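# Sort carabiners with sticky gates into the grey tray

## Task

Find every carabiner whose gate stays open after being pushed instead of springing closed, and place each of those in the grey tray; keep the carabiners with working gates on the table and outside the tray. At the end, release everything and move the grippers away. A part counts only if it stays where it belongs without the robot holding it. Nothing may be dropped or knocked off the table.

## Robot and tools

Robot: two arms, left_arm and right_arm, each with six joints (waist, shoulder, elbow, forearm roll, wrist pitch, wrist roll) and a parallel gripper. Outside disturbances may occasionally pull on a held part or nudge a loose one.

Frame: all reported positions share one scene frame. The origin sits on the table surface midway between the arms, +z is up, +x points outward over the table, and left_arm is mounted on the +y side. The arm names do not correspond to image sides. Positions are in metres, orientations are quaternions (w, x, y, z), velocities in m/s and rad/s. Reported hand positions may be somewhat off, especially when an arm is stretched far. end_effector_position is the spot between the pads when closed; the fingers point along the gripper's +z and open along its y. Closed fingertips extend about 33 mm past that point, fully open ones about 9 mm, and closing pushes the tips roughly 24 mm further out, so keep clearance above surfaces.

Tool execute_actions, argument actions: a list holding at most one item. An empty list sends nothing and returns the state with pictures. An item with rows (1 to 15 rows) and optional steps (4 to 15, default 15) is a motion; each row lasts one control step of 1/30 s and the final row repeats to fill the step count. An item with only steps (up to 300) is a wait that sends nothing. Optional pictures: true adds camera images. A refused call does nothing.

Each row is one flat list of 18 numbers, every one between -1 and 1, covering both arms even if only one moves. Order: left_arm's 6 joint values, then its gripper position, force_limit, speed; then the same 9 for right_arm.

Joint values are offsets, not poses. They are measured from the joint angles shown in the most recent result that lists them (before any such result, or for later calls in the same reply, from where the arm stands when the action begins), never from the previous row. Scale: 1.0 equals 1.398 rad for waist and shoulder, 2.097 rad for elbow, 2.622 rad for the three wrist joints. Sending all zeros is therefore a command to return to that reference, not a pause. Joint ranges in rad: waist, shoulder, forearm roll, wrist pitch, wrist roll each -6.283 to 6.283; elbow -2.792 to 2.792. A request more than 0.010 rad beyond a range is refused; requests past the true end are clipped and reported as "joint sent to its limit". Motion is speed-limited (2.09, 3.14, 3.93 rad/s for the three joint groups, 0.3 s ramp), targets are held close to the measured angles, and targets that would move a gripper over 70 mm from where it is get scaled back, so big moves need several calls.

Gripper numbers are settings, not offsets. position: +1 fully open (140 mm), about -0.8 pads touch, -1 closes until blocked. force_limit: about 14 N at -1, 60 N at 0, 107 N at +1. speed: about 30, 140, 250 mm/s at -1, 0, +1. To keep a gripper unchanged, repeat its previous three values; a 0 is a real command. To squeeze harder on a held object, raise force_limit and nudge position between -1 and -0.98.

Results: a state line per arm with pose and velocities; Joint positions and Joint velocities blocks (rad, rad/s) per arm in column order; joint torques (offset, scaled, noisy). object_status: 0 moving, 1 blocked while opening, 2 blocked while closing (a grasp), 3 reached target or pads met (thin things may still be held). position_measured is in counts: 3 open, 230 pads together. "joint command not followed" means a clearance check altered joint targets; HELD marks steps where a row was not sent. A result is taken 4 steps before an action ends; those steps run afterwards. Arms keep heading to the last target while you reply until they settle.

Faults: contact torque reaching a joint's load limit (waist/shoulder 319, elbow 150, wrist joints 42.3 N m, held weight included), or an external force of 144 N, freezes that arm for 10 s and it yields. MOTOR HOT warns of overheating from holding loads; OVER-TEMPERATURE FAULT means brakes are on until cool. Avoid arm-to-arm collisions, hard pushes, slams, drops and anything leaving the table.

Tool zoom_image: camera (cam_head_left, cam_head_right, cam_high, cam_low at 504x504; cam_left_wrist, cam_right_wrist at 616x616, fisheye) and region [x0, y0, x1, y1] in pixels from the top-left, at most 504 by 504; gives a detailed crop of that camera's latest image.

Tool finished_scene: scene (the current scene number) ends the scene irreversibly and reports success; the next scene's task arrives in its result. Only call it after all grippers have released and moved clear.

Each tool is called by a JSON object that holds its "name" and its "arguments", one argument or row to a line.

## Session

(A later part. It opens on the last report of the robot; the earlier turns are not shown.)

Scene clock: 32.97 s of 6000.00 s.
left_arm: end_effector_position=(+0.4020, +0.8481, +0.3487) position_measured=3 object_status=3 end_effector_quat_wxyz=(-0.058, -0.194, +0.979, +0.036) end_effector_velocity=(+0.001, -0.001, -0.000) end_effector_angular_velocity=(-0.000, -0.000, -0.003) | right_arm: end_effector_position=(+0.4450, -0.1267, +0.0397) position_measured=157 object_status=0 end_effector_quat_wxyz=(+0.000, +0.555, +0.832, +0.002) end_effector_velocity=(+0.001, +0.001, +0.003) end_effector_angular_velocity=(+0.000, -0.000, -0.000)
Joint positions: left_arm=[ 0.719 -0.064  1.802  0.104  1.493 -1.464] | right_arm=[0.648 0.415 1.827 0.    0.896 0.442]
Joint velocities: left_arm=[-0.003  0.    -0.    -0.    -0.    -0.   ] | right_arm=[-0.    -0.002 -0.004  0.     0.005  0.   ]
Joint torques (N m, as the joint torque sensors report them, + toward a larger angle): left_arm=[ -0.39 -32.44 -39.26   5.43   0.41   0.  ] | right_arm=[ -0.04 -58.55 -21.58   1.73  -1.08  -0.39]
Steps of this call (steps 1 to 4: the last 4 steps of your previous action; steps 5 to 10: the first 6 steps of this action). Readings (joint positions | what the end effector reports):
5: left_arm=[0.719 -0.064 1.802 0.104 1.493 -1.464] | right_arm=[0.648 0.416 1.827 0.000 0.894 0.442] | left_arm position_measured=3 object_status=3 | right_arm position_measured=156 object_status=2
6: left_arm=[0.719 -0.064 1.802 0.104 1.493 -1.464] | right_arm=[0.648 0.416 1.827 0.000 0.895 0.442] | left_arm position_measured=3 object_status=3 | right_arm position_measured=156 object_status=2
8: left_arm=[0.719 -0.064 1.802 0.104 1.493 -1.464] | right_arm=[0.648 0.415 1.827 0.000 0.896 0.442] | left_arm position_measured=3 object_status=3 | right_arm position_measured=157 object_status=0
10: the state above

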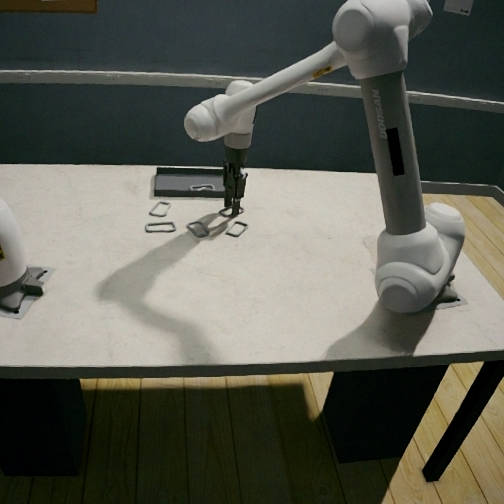

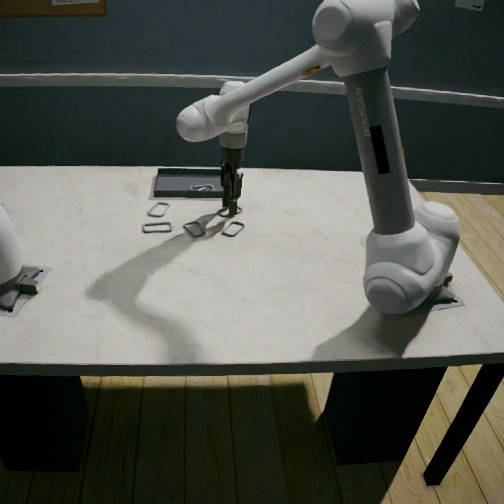

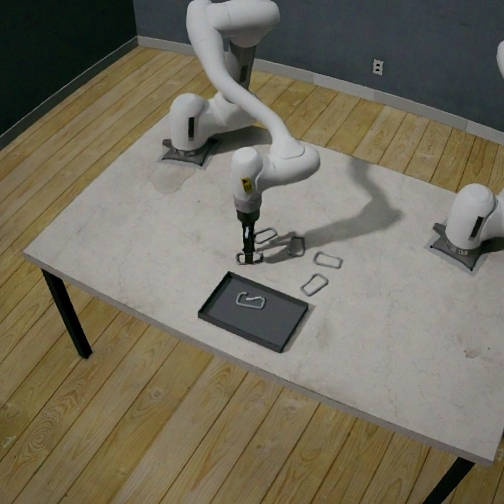

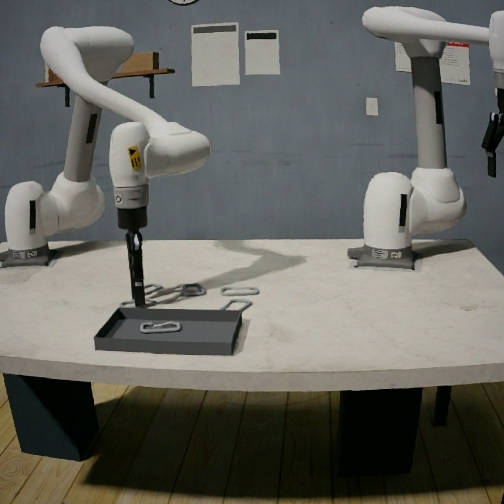

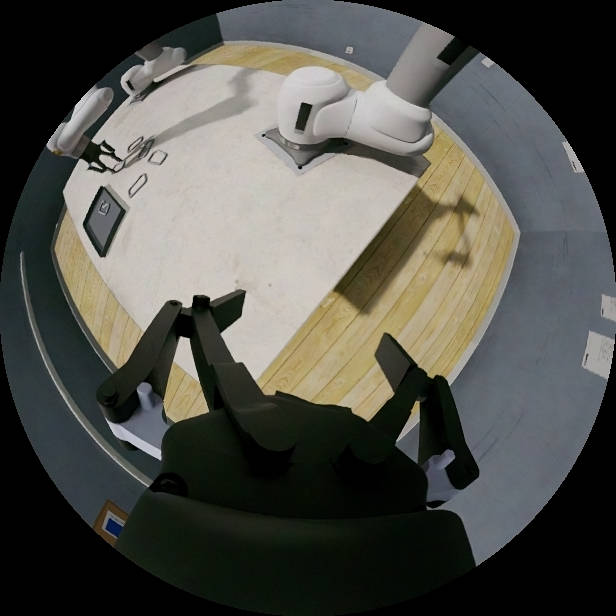

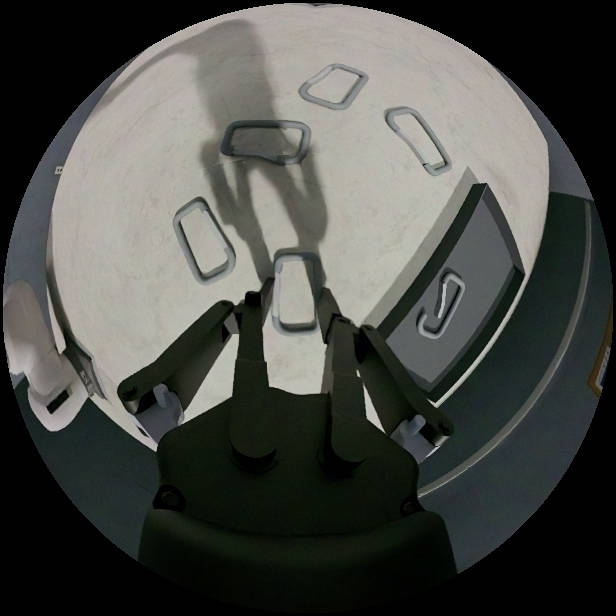

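{"name": "execute_actions", "arguments": {
  "actions": [
    {"rows":[[0,0,0,0,0,0,1,0,0,0,-0.0004,-0.0002,0,0.0004,0,-0.3,-0.5,-0.8]],"steps":12}
  ]
}}

Scene clock: 33.37 s of 6000.00 s.
left_arm: end_effector_position=(+0.4020, +0.8481, +0.3487) position_measured=3 object_status=3 end_effector_quat_wxyz=(-0.058, -0.194, +0.979, +0.036) end_effector_velocity=(+0.000, +0.000, -0.000) end_effector_angular_velocity=(-0.000, +0.000, -0.000) | right_arm: end_effector_position=(+0.4451, -0.1266, +0.0403) position_measured=167 object_status=0 end_effector_quat_wxyz=(+0.000, +0.555, +0.832, +0.002) end_effector_velocity=(-0.000, +0.000, +0.000) end_effector_angular_velocity=(+0.000, +0.001, -0.001)
Joint positions: left_arm=[ 0.719 -0.064  1.802  0.104  1.493 -1.464] | right_arm=[0.648 0.415 1.826 0.    0.897 0.442]
Joint velocities: left_arm=[ 0.     0.    -0.    -0.    -0.     0.001] | right_arm=[-0.    -0.    -0.     0.001  0.001  0.   ]
Joint torques (N m, as the joint torque sensors report them, + toward a larger angle): left_arm=[  0.01 -32.52 -39.37   5.42   0.39   0.05] | right_arm=[  2.02 -62.09 -24.34   2.71  -1.17  -0.08]
Steps of this call (steps 1 to 4: the last 4 steps of your previous action; steps 5 to 12: the first 8 steps of this action). Readings (joint positions | what the end effector reports):
5: left_arm=[0.719 -0.064 1.802 0.104 1.493 -1.464] | right_arm=[0.648 0.415 1.826 0.000 0.897 0.442] | left_arm position_measured=3 object_status=3 | right_arm position_measured=157 object_status=0
6: left_arm=[0.719 -0.064 1.802 0.104 1.493 -1.464] | right_arm=[0.648 0.415 1.826 0.000 0.897 0.442] | left_arm position_measured=3 object_status=3 | right_arm position_measured=158 object_status=0
8: left_arm=[0.719 -0.064 1.802 0.104 1.493 -1.464] | right_arm=[0.648 0.415 1.826 0.000 0.897 0.442] | left_arm position_measured=3 object_status=3 | right_arm position_measured=164 object_status=0
12: the state above

{"name": "execute_actions", "arguments": {
  "actions": [
    {"rows":[[0,0,0,0,0,0,1,0,0,0,-0.0002,-0.0001,0,0.0002,0,-0.42,-0.5,-0.8]],"steps":15}
  ],
  "pictures": true
}}

{"name": "zoom_image", "arguments": {
  "camera": "cam_right_wrist",
  "region": [200,180,420,400]
}}

Scene clock: 33.87 s of 6000.00 s.
left_arm: end_effector_position=(+0.4020, +0.8481, +0.3487) position_measured=3 object_status=3 end_effector_quat_wxyz=(-0.058, -0.194, +0.979, +0.036) end_effector_velocity=(-0.001, +0.001, +0.000) end_effector_angular_velocity=(+0.000, -0.000, +0.000) | right_arm: end_effector_position=(+0.4451, -0.1266, +0.0406) position_measured=182 object_status=0 end_effector_quat_wxyz=(+0.000, +0.555, +0.832, +0.002) end_effector_velocity=(-0.000, -0.000, -0.001) end_effector_angular_velocity=(-0.001, +0.001, -0.000)
Joint positions: left_arm=[ 0.719 -0.064  1.802  0.104  1.493 -1.464] | right_arm=[0.648 0.414 1.826 0.    0.898 0.442]
Joint velocities: left_arm=[ 0.001 -0.     0.     0.    -0.     0.001] | right_arm=[-0.     0.001  0.001  0.    -0.    -0.   ]
Joint torques (N m, as the joint torque sensors report them, + toward a larger angle): left_arm=[ -0.28 -32.84 -39.19   5.46   0.31  -0.08] | right_arm=[ -0.37 -50.79 -19.26   2.14  -2.35  -0.33]
Steps of this call (steps 1 to 4: the last 4 steps of your previous action; steps 5 to 15: the first 11 steps of this action). Readings (joint positions | what the end effector reports):
5: left_arm=[0.719 -0.064 1.802 0.104 1.493 -1.464] | right_arm=[0.648 0.415 1.826 0.000 0.897 0.442] | left_arm position_measured=3 object_status=3 | right_arm position_measured=167 object_status=0
6: left_arm=[0.719 -0.064 1.802 0.104 1.493 -1.464] | right_arm=[0.648 0.414 1.826 0.000 0.898 0.442] | left_arm position_measured=3 object_status=3 | right_arm position_measured=168 object_status=0
8: left_arm=[0.719 -0.064 1.802 0.104 1.493 -1.464] | right_arm=[0.648 0.414 1.826 0.000 0.898 0.442] | left_arm position_measured=3 object_status=3 | right_arm position_measured=174 object_status=0
12: left_arm=[0.719 -0.064 1.802 0.104 1.493 -1.464] | right_arm=[0.648 0.414 1.826 0.000 0.898 0.442] | left_arm position_measured=3 object_status=3 | right_arm position_measured=182 object_status=0
15: the state above

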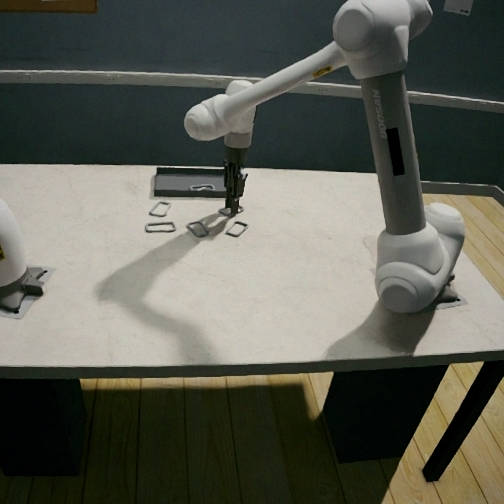

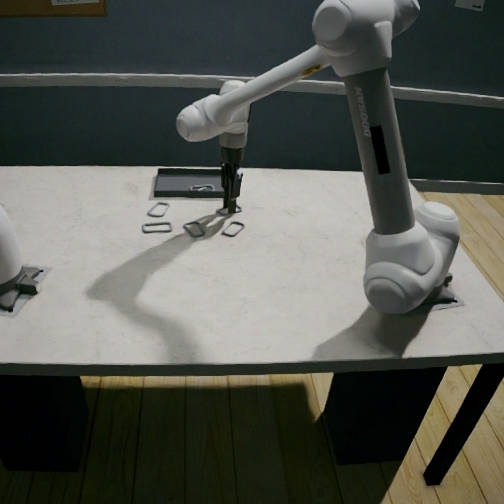

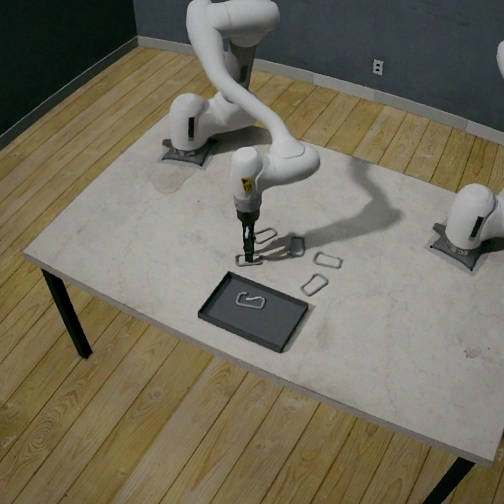

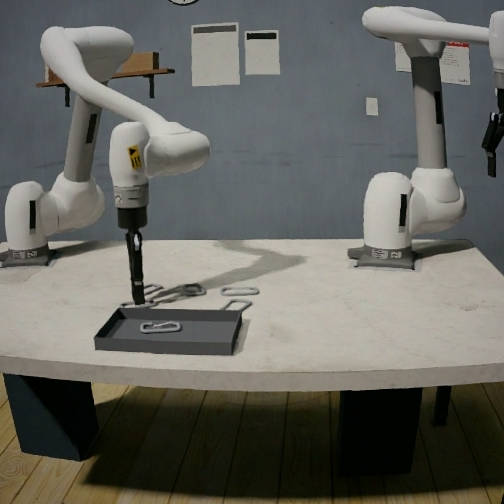

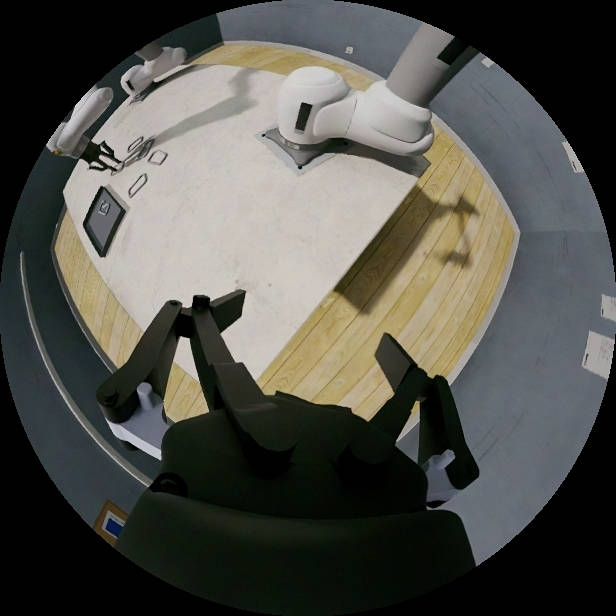

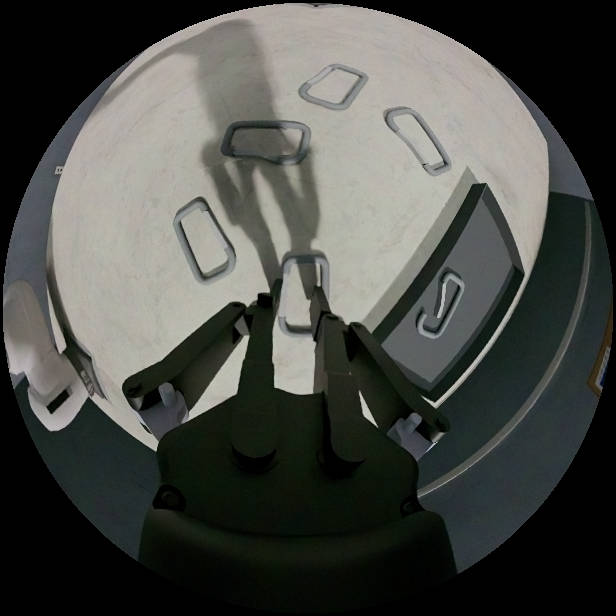

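Region (200, 180, 420, 400) of cam_right_wrist's 616x616 image, scaled by 2.291, with more detail than that image has.

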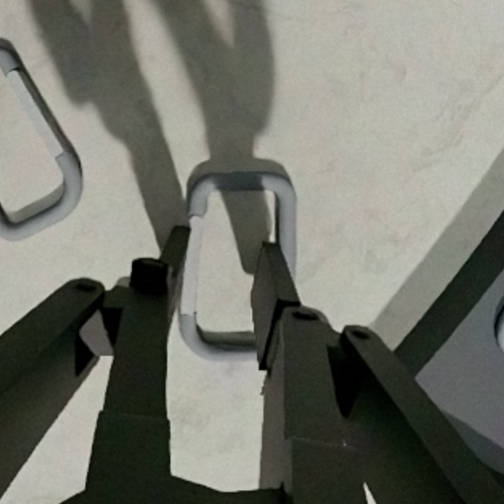

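{"name": "execute_actions", "arguments": {
  "actions": [
    {"rows":[[0,0,0,0,0,0,1,0,0,0,-0.012,-0.007,0,0.0132,0,-0.42,-0.5,-0.8],[0,0,0,0,0,0,1,0,0,0,-0.012,-0.007,0,0.0132,0,-0.42,-0.5,-0.8],[0,0,0,0,0,0,1,0,0,0,-0.012,-0.007,0,0.0132,0,-0.42,-0.5,-0.8],[0,0,0,0,0,0,1,0,0,0,-0.012,-0.007,0,0.0132,0,-0.42,-0.5,-0.8],[0,0,0,0,0,0,1,0,0,0,-0.022,-0.013,0,0.024,0,0.2,-0.5,0.5]],"steps":15}
  ]
}}

{"name": "execute_actions", "arguments": {
  "actions": [
    {"rows":[[0,0,0,0,0,0,1,0,0,0,0,0,0,0,0,0.2,-0.5,0.5]],"steps":8}
  ],
  "pictures": true
}}

{"name": "zoom_image", "arguments": {
  "camera": "cam_right_wrist",
  "region": [200,180,420,400]
}}

Scene clock: 34.60 s of 6000.00 s.
left_arm: end_effector_position=(+0.4020, +0.8481, +0.3487) position_measured=3 object_status=3 end_effector_quat_wxyz=(-0.058, -0.194, +0.979, +0.036) end_effector_velocity=(-0.000, -0.000, +0.000) end_effector_angular_velocity=(+0.000, -0.000, -0.001) | right_arm: end_effector_position=(+0.4452, -0.1265, +0.0727) position_measured=126 object_status=0 end_effector_quat_wxyz=(-0.000, +0.555, +0.832, -0.001) end_effector_velocity=(-0.001, -0.000, +0.018) end_effector_angular_velocity=(-0.003, +0.003, +0.001)
Joint positions: left_arm=[ 0.719 -0.064  1.802  0.104  1.493 -1.464] | right_arm=[0.648 0.385 1.8   0.    0.958 0.442]
Joint velocities: left_arm=[-0. -0.  0.  0. -0.  0.] | right_arm=[ 0.001 -0.016 -0.014  0.     0.035 -0.   ]
Joint torques (N m, as the joint torque sensors report them, + toward a larger angle): left_arm=[  0.44 -32.4  -39.01   5.31   0.29   0.11] | right_arm=[  2.7  -71.55 -31.51   3.48  -0.14  -0.31]
Steps of this call (steps 1 to 4: the last 4 steps of your previous action; steps 5 to 11: the robot went on to your last target; steps 12 to 22: the first 11 steps of this action). Readings (joint positions | what the end effector reports):
12: left_arm=[0.719 -0.064 1.802 0.104 1.493 -1.464] | right_arm=[0.648 0.414 1.826 0.000 0.898 0.442] | left_arm position_measured=3 object_status=3 | right_arm position_measured=182 object_status=3
13: left_arm=[0.719 -0.064 1.802 0.104 1.493 -1.464] | right_arm=[0.648 0.412 1.824 0.000 0.903 0.442] | left_arm position_measured=3 object_status=3 | right_arm position_measured=182 object_status=3
15: left_arm=[0.719 -0.064 1.802 0.104 1.493 -1.464] | right_arm=[0.648 0.403 1.816 0.000 0.921 0.442] | left_arm position_measured=3 object_status=3 | right_arm position_measured=182 object_status=3
19: left_arm=[0.719 -0.064 1.802 0.104 1.493 -1.464] | right_arm=[0.648 0.389 1.803 0.000 0.950 0.442] | left_arm position_measured=3 object_status=3 | right_arm position_measured=157 object_status=0
22: the state above

Scene clock: 34.87 s of 6000.00 s.
left_arm: end_effector_position=(+0.4020, +0.8481, +0.3487) position_measured=3 object_status=3 end_effector_quat_wxyz=(-0.058, -0.194, +0.979, +0.036) end_effector_velocity=(+0.000, +0.000, -0.001) end_effector_angular_velocity=(-0.000, +0.001, -0.001) | right_arm: end_effector_position=(+0.4452, -0.1265, +0.0739) position_measured=104 object_status=3 end_effector_quat_wxyz=(-0.000, +0.555, +0.832, -0.001) end_effector_velocity=(+0.000, +0.000, +0.001) end_effector_angular_velocity=(+0.001, -0.001, +0.000)
Joint positions: left_arm=[ 0.719 -0.064  1.802  0.104  1.493 -1.464] | right_arm=[0.648 0.384 1.799 0.    0.961 0.442]
Joint velocities: left_arm=[-0.     0.001 -0.     0.    -0.     0.001] | right_arm=[ 0.    -0.001 -0.     0.     0.    -0.   ]
Joint torques (N m, as the joint torque sensors report them, + toward a larger angle): left_arm=[ -0.03 -32.   -39.13   5.39   0.36   0.02] | right_arm=[  5.23 -73.32 -32.04   3.95  -0.19  -0.3 ]
Steps of this call (steps 1 to 4: the last 4 steps of your previous action; steps 5 to 8: the first 4 steps of this action, its rows measured from where the robot was after step 4). Readings (joint positions | what the end effector reports):
4: left_arm=[0.719 -0.064 1.802 0.104 1.493 -1.464] | right_arm=[0.648 0.384 1.799 0.000 0.961 0.442] | left_arm position_measured=3 object_status=3 | right_arm position_measured=104 object_status=0
5: left_arm=[0.719 -0.064 1.802 0.104 1.493 -1.464] | right_arm=[0.648 0.384 1.799 0.000 0.961 0.442] | left_arm position_measured=3 object_status=3 | right_arm position_measured=104 object_status=0
6: left_arm=[0.719 -0.064 1.802 0.104 1.493 -1.464] | right_arm=[0.648 0.384 1.799 0.000 0.961 0.442] | left_arm position_measured=3 object_status=3 | right_arm position_measured=104 object_status=0
8: the state above

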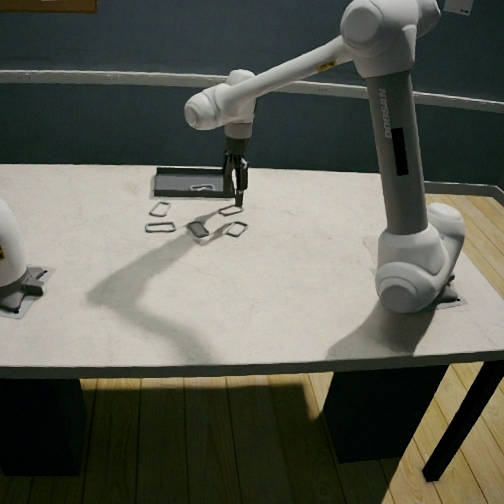

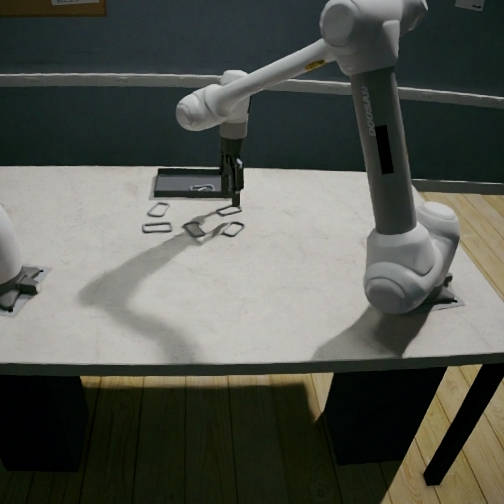

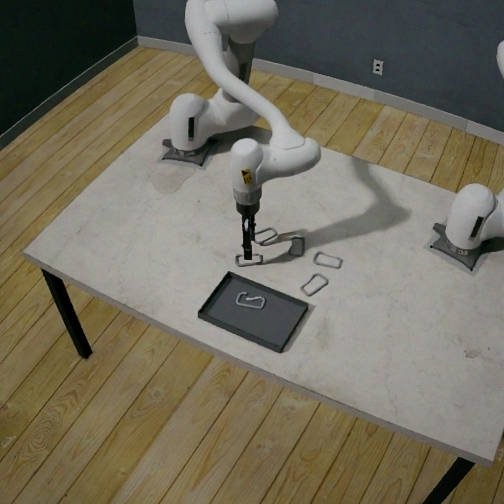

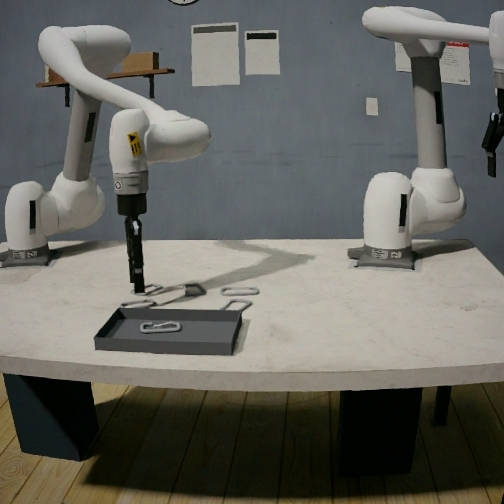

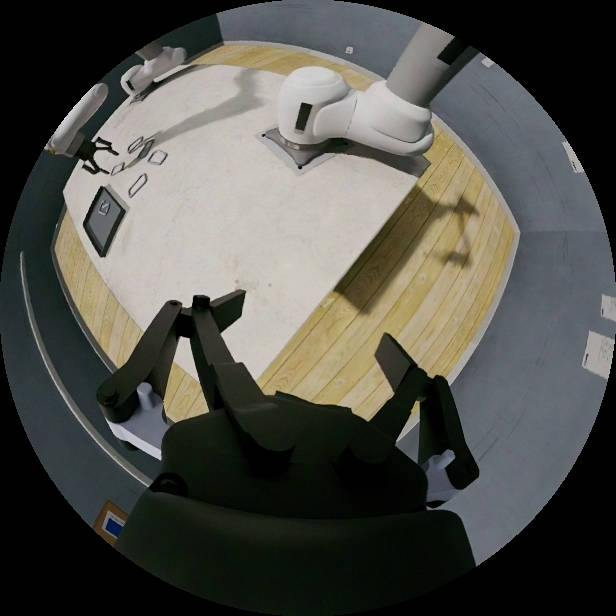

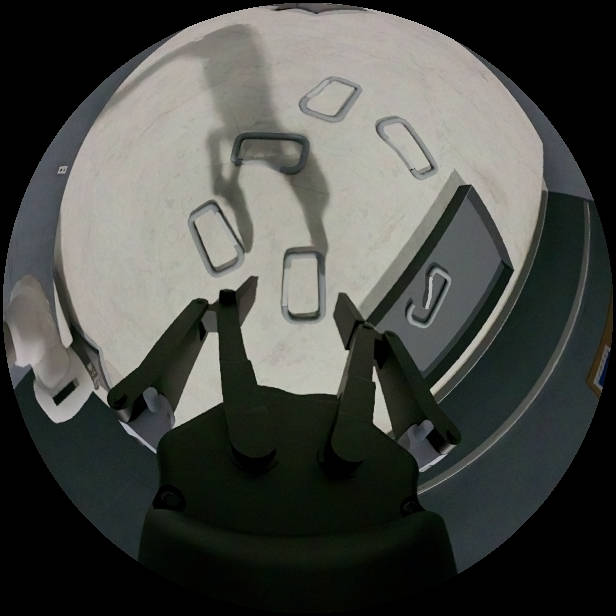

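Region (200, 180, 420, 400) of cam_right_wrist's 616x616 image, scaled by 2.291, with more detail than that image has.

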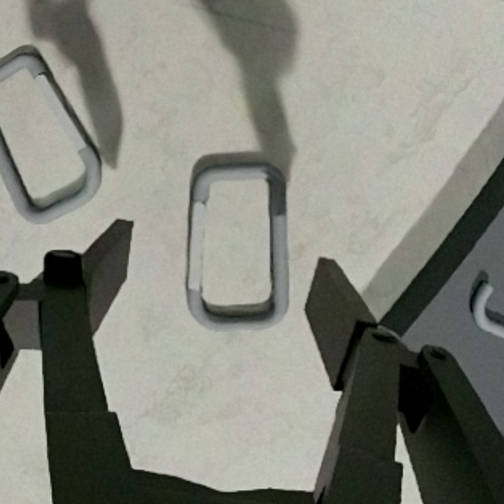

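{"name": "execute_actions", "arguments": {
  "actions": [
    {"rows":[[0,0,0,0,0,0,1,0,0,-0.0035,0.0327,0.0056,0,-0.0219,-0.002,0.2,-0.5,0]],"steps":15}
  ],
  "pictures": true
}}

{"name": "zoom_image", "arguments": {
  "camera": "cam_right_wrist",
  "region": [200,180,420,400]
}}

Scene clock: 35.50 s of 6000.00 s.
left_arm: end_effector_position=(+0.4020, +0.8481, +0.3487) position_measured=3 object_status=3 end_effector_quat_wxyz=(-0.058, -0.194, +0.979, +0.036) end_effector_velocity=(-0.000, +0.000, -0.000) end_effector_angular_velocity=(+0.000, +0.000, -0.001) | right_arm: end_effector_position=(+0.4523, -0.1235, +0.0374) position_measured=104 object_status=3 end_effector_quat_wxyz=(-0.000, +0.554, +0.832, -0.001) end_effector_velocity=(+0.001, -0.000, -0.006) end_effector_angular_velocity=(-0.000, -0.000, +0.000)
Joint positions: left_arm=[ 0.719 -0.064  1.802  0.104  1.493 -1.464] | right_arm=[0.644 0.429 1.81  0.    0.904 0.437]
Joint velocities: left_arm=[ 0.     0.    -0.     0.001 -0.     0.001] | right_arm=[-0.002  0.007  0.002 -0.    -0.009 -0.001]
Joint torques (N m, as the joint torque sensors report them, + toward a larger angle): left_arm=[ -0.47 -32.26 -39.11   5.47   0.25   0.04] | right_arm=[  1.73 -80.02 -30.83   3.7    0.06  -0.22]
Steps of this call (steps 1 to 4: the last 4 steps of your previous action; steps 5 to 8: the robot went on to your last target; steps 9 to 19: the first 11 steps of this action). Readings (joint positions | what the end effector reports):
9: left_arm=[0.719 -0.064 1.802 0.104 1.493 -1.464] | right_arm=[0.648 0.384 1.799 0.000 0.961 0.442] | left_arm position_measured=3 object_status=3 | right_arm position_measured=104 object_status=3
10: left_arm=[0.719 -0.064 1.802 0.104 1.493 -1.464] | right_arm=[0.648 0.387 1.799 0.000 0.956 0.442] | left_arm position_measured=3 object_status=3 | right_arm position_measured=104 object_status=3
12: left_arm=[0.719 -0.064 1.802 0.104 1.493 -1.464] | right_arm=[0.646 0.409 1.806 0.000 0.928 0.439] | left_arm position_measured=3 object_status=3 | right_arm position_measured=104 object_status=3
16: left_arm=[0.719 -0.064 1.802 0.104 1.493 -1.464] | right_arm=[0.644 0.427 1.810 0.000 0.906 0.437] | left_arm position_measured=3 object_status=3 | right_arm position_measured=104 object_status=3
19: the state above

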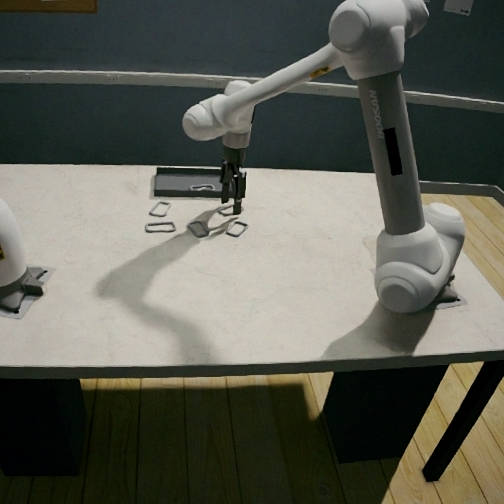

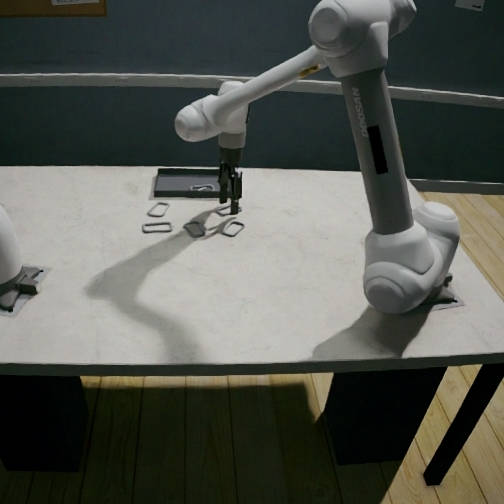

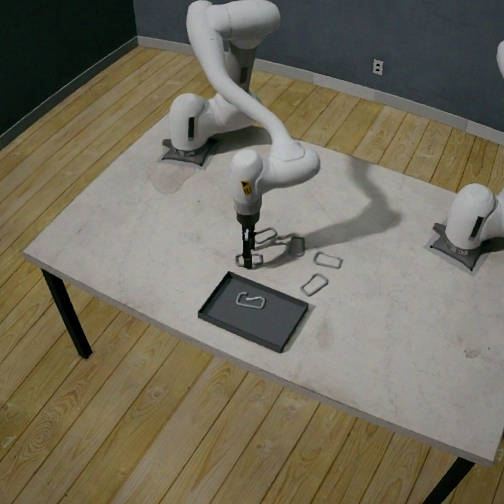

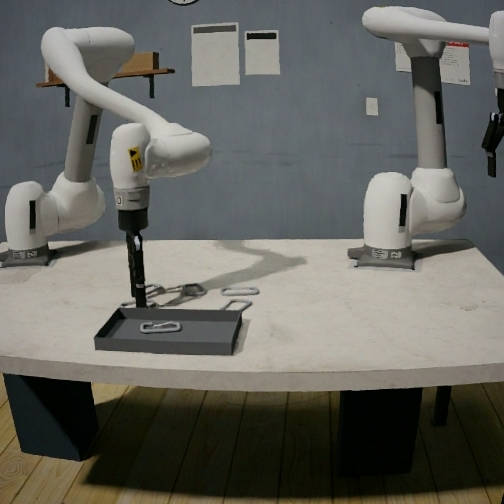

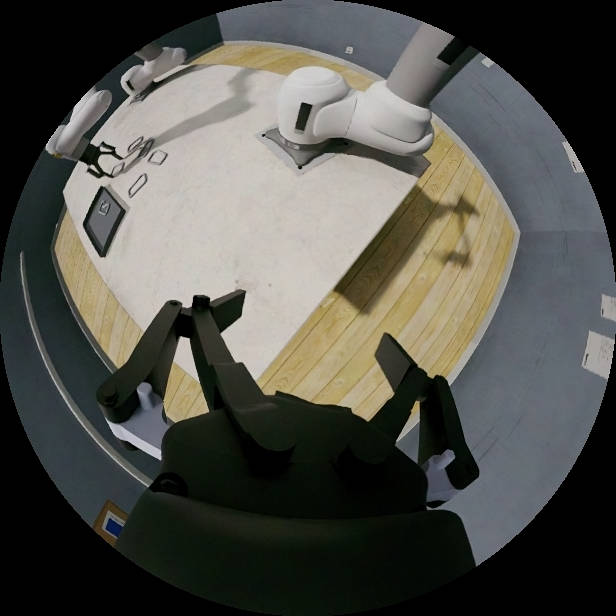

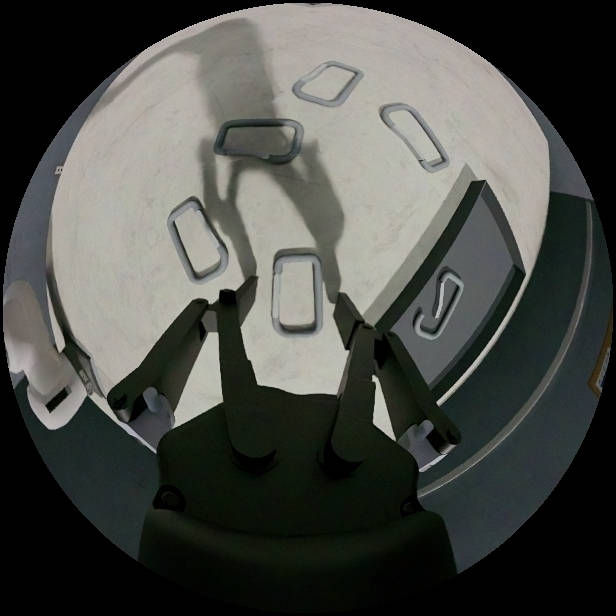

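Region (200, 180, 420, 400) of cam_right_wrist's 616x616 image, scaled by 2.291, with more detail than that image has.

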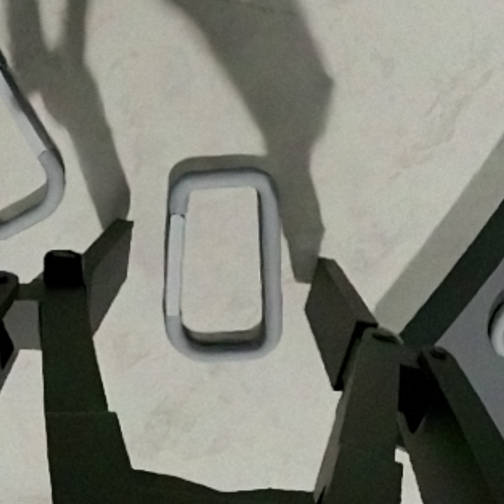

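Settles ≈.0365. Close to −0.15 and check torque.

{"name": "execute_actions", "arguments": {
  "actions": [
    {"rows":[[0,0,0,0,0,0,1,0,0,0,0,0,0,0,0,-0.15,-0.6,-0.4]],"steps":15}
  ]
}}

Scene clock: 36.00 s of 6000.00 s.
left_arm: end_effector_position=(+0.4020, +0.8481, +0.3487) position_measured=3 object_status=3 end_effector_quat_wxyz=(-0.058, -0.194, +0.979, +0.036) end_effector_velocity=(-0.000, +0.001, +0.000) end_effector_angular_velocity=(+0.000, +0.000, +0.002) | right_arm: end_effector_position=(+0.4523, -0.1237, +0.0373) position_measured=148 object_status=0 end_effector_quat_wxyz=(-0.000, +0.554, +0.832, -0.001) end_effector_velocity=(+0.000, +0.000, +0.000) end_effector_angular_velocity=(+0.001, -0.000, +0.000)
Joint positions: left_arm=[ 0.719 -0.064  1.802  0.104  1.493 -1.464] | right_arm=[0.643 0.429 1.811 0.    0.904 0.437]
Joint velocities: left_arm=[ 0.001 -0.     0.     0.    -0.    -0.001] | right_arm=[-0.    -0.    -0.     0.001 -0.    -0.001]
Joint torques (N m, as the joint torque sensors report them, + toward a larger angle): left_arm=[  0.22 -32.01 -38.96   5.45   0.27   0.01] | right_arm=[  1.67 -74.57 -29.79   3.44  -0.43  -0.21]
Steps of this call (steps 1 to 4: the last 4 steps of your previous action; steps 5 to 15: the first 11 steps of this action). Readings (joint positions | what the end effector reports):
5: left_arm=[0.719 -0.064 1.802 0.104 1.493 -1.464] | right_arm=[0.643 0.429 1.811 0.000 0.903 0.437] | left_arm position_measured=3 object_status=3 | right_arm position_measured=104 object_status=0
6: left_arm=[0.719 -0.064 1.802 0.104 1.493 -1.464] | right_arm=[0.643 0.429 1.811 0.000 0.903 0.437] | left_arm position_measured=3 object_status=3 | right_arm position_measured=106 object_status=0
8: left_arm=[0.719 -0.064 1.802 0.104 1.493 -1.464] | right_arm=[0.643 0.429 1.811 0.000 0.903 0.437] | left_arm position_measured=3 object_status=3 | right_arm position_measured=116 object_status=0
12: left_arm=[0.719 -0.064 1.802 0.104 1.493 -1.464] | right_arm=[0.643 0.429 1.811 0.000 0.904 0.437] | left_arm position_measured=3 object_status=3 | right_arm position_measured=137 object_status=0
15: the state above

{"name": "execute_actions", "arguments": {
  "actions": [
    {"rows":[[0,0,0,0,0,0,1,0,0,0,0,0,0,0,0,-0.26,-0.6,-0.8]],"steps":13}
  ],
  "pictures": true
}}

{"name": "zoom_image", "arguments": {
  "camera": "cam_right_wrist",
  "region": [200,180,420,400]
}}

Scene clock: 36.43 s of 6000.00 s.
left_arm: end_effector_position=(+0.4020, +0.8481, +0.3487) position_measured=3 object_status=3 end_effector_quat_wxyz=(-0.058, -0.194, +0.979, +0.036) end_effector_velocity=(+0.000, -0.000, +0.000) end_effector_angular_velocity=(+0.000, -0.000, -0.001) | right_arm: end_effector_position=(+0.4524, -0.1235, +0.0375) position_measured=153 object_status=2 end_effector_quat_wxyz=(-0.000, +0.554, +0.832, -0.001) end_effector_velocity=(+0.000, +0.000, +0.000) end_effector_angular_velocity=(+0.000, -0.000, -0.000)
Joint positions: left_arm=[ 0.719 -0.064  1.802  0.104  1.493 -1.464] | right_arm=[0.643 0.429 1.81  0.    0.904 0.437]
Joint velocities: left_arm=[-0.001 -0.    -0.    -0.     0.     0.001] | right_arm=[ 0. -0. -0.  0.  0.  0.]
Joint torques (N m, as the joint torque sensors report them, + toward a larger angle): left_arm=[  0.17 -32.49 -39.14   5.53   0.34  -0.03] | right_arm=[  2.71 -64.58 -23.01   3.91   0.08  -0.46]
Steps of this call (steps 1 to 4: the last 4 steps of your previous action; steps 5 to 13: the first 9 steps of this action). Readings (joint positions | what the end effector reports):
5: left_arm=[0.719 -0.064 1.802 0.104 1.493 -1.464] | right_arm=[0.643 0.429 1.810 0.000 0.904 0.437] | left_arm position_measured=3 object_status=3 | right_arm position_measured=148 object_status=0
6: left_arm=[0.719 -0.064 1.802 0.104 1.493 -1.464] | right_arm=[0.643 0.429 1.810 0.000 0.904 0.437] | left_arm position_measured=3 object_status=3 | right_arm position_measured=149 object_status=0
8: left_arm=[0.719 -0.064 1.802 0.104 1.493 -1.464] | right_arm=[0.643 0.429 1.810 0.000 0.904 0.437] | left_arm position_measured=3 object_status=3 | right_arm position_measured=153 object_status=0
12: left_arm=[0.719 -0.064 1.802 0.104 1.493 -1.464] | right_arm=[0.643 0.429 1.810 0.000 0.904 0.437] | left_arm position_measured=3 object_status=3 | right_arm position_measured=153 object_status=0
13: the state above

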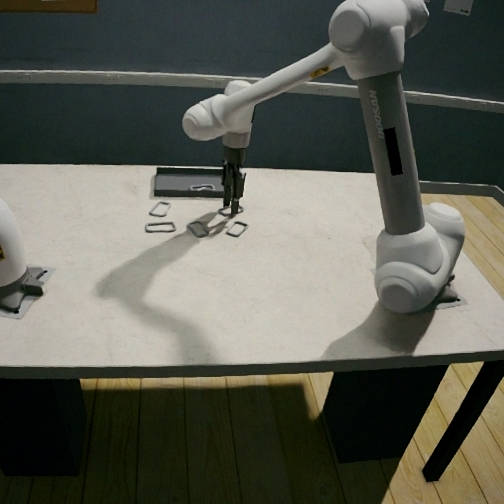

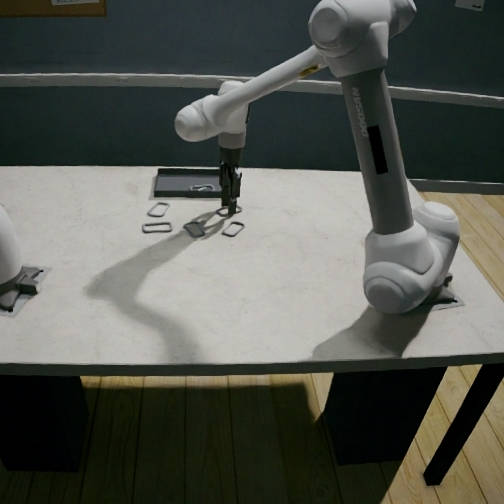

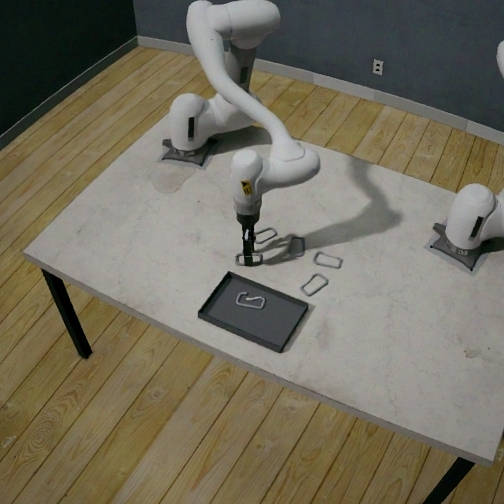

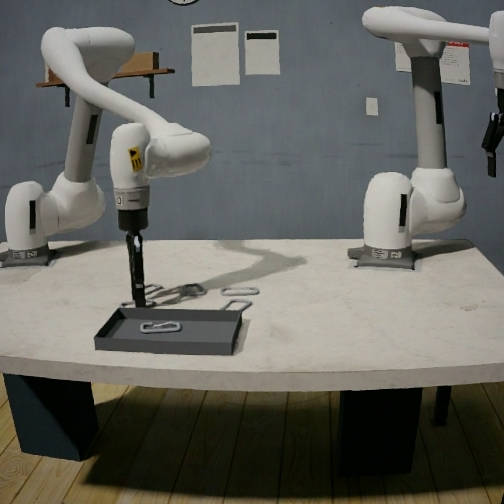

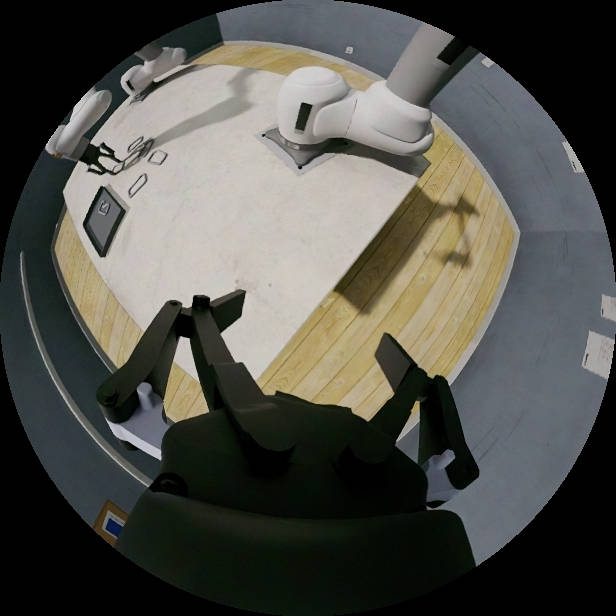

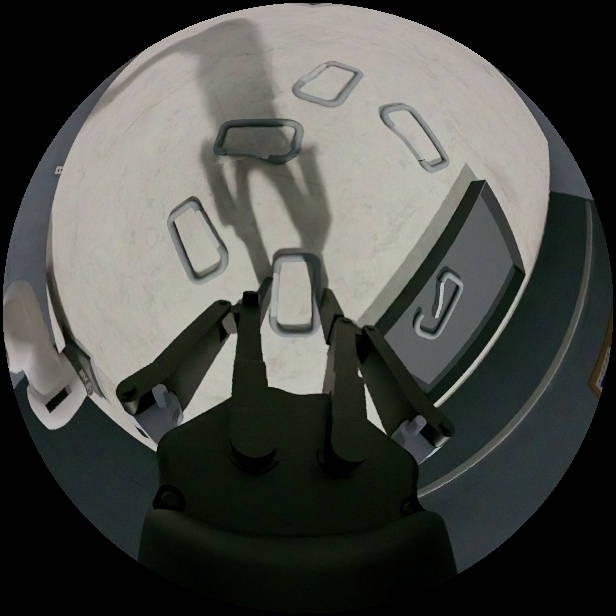

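Region (200, 180, 420, 400) of cam_right_wrist's 616x616 image, scaled by 2.291, with more detail than that image has.

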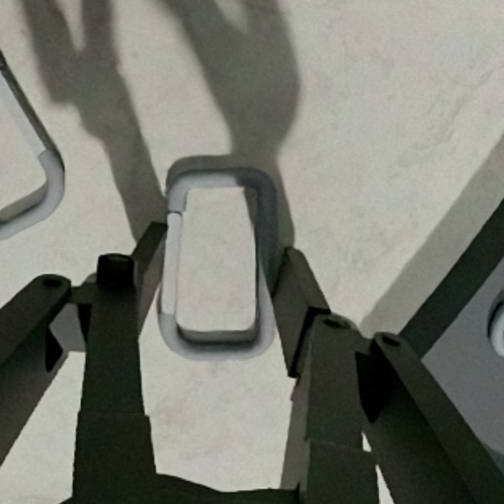

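{"name": "execute_actions", "arguments": {
  "actions": [
    {"rows":[[0,0,0,0,0,0,1,0,0,0,-0.0004,-0.0002,0,0.0004,0,-0.28,0,-0.8]],"steps":13}
  ],
  "pictures": true
}}

{"name": "zoom_image", "arguments": {
  "camera": "cam_right_wrist",
  "region": [200,180,420,400]
}}

Scene clock: 36.93 s of 6000.00 s.
left_arm: end_effector_position=(+0.4020, +0.8481, +0.3487) position_measured=3 object_status=3 end_effector_quat_wxyz=(-0.058, -0.194, +0.979, +0.036) end_effector_velocity=(-0.001, +0.000, +0.001) end_effector_angular_velocity=(+0.002, -0.001, -0.001) | right_arm: end_effector_position=(+0.4523, -0.1236, +0.0379) position_measured=164 object_status=3 end_effector_quat_wxyz=(-0.000, +0.554, +0.832, -0.001) end_effector_velocity=(+0.000, +0.000, +0.002) end_effector_angular_velocity=(+0.002, -0.001, -0.000)
Joint positions: left_arm=[ 0.719 -0.064  1.802  0.104  1.493 -1.464] | right_arm=[0.643 0.428 1.81  0.    0.905 0.437]
Joint velocities: left_arm=[ 0.    -0.002  0.     0.001 -0.     0.001] | right_arm=[-0.    -0.002 -0.     0.     0.    -0.   ]
Joint torques (N m, as the joint torque sensors report them, + toward a larger angle): left_arm=[ -0.54 -31.95 -39.08   5.45   0.33   0.11] | right_arm=[  3.06 -60.55 -18.08   4.56   1.53  -0.2 ]
Steps of this call (steps 1 to 4: the last 4 steps of your previous action; steps 5 to 6: the robot went on to your last target; steps 7 to 15: the first 9 steps of this action). Readings (joint positions | what the end effector reports):
7: left_arm=[0.719 -0.064 1.802 0.104 1.493 -1.464] | right_arm=[0.643 0.429 1.810 0.000 0.904 0.437] | left_arm position_measured=3 object_status=3 | right_arm position_measured=153 object_status=0
8: left_arm=[0.719 -0.064 1.802 0.104 1.493 -1.464] | right_arm=[0.643 0.429 1.810 0.000 0.904 0.437] | left_arm position_measured=3 object_status=3 | right_arm position_measured=163 object_status=0
10: left_arm=[0.719 -0.064 1.802 0.104 1.493 -1.464] | right_arm=[0.643 0.428 1.810 0.000 0.904 0.437] | left_arm position_measured=3 object_status=3 | right_arm position_measured=164 object_status=0
14: left_arm=[0.719 -0.064 1.802 0.104 1.493 -1.464] | right_arm=[0.643 0.428 1.810 0.000 0.905 0.437] | left_arm position_measured=3 object_status=3 | right_arm position_measured=164 object_status=3
15: the state above

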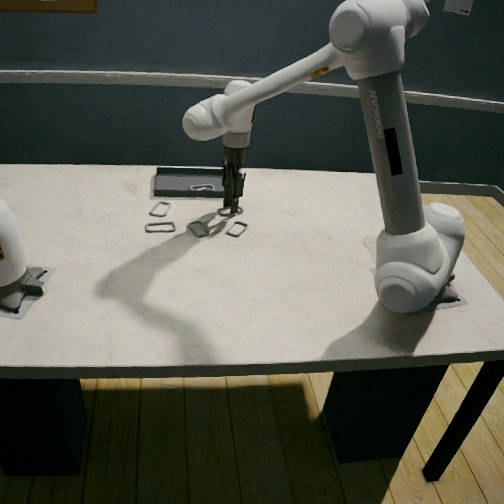

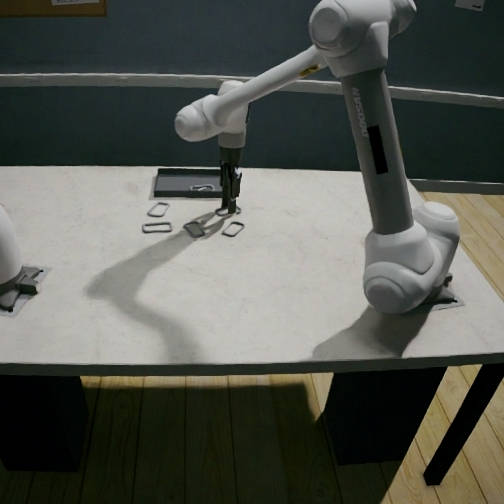

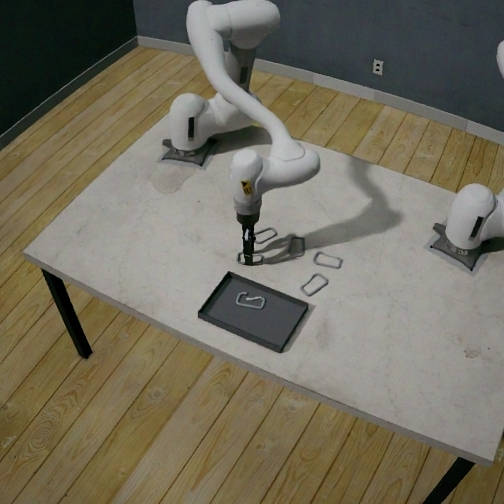

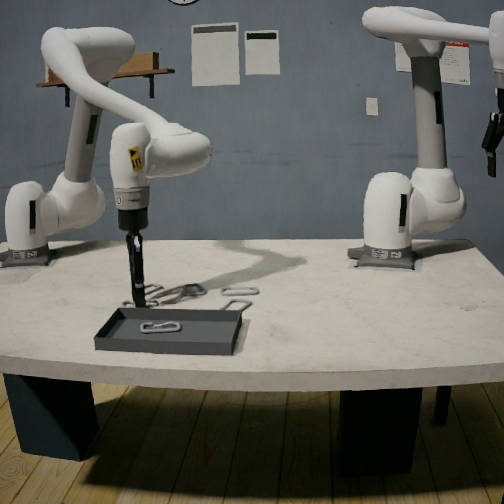

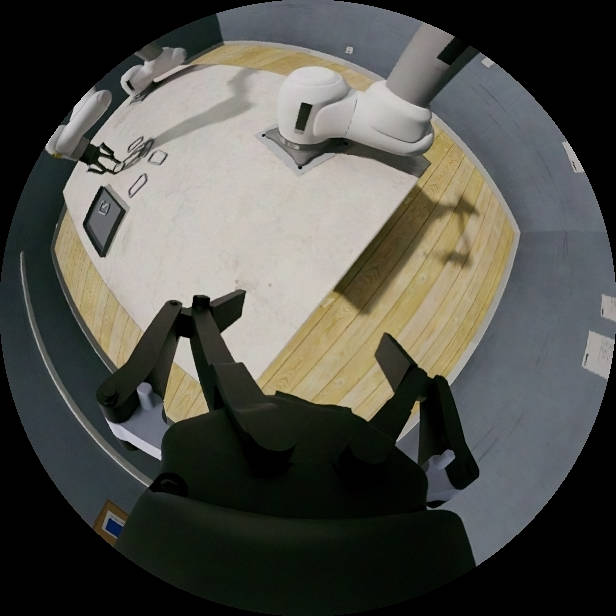

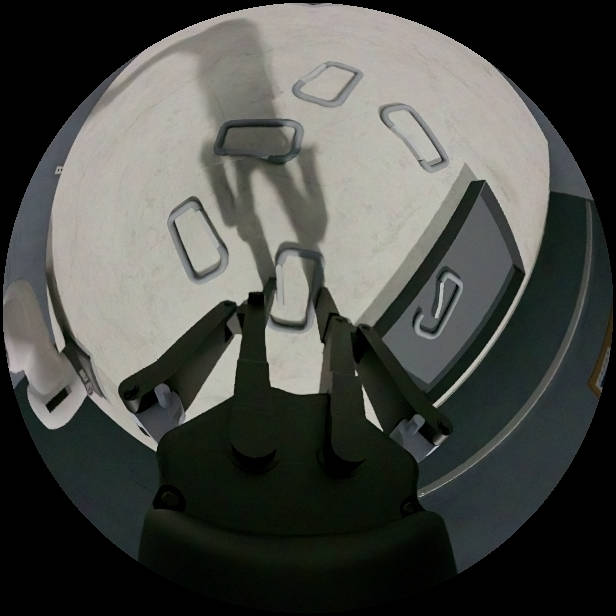

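Region (200, 180, 420, 400) of cam_right_wrist's 616x616 image, scaled by 2.291, with more detail than that image has.

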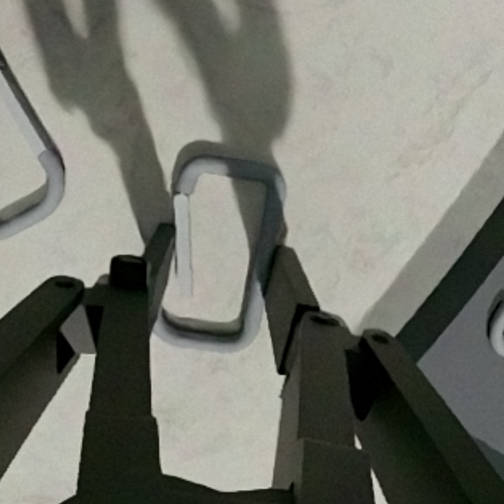

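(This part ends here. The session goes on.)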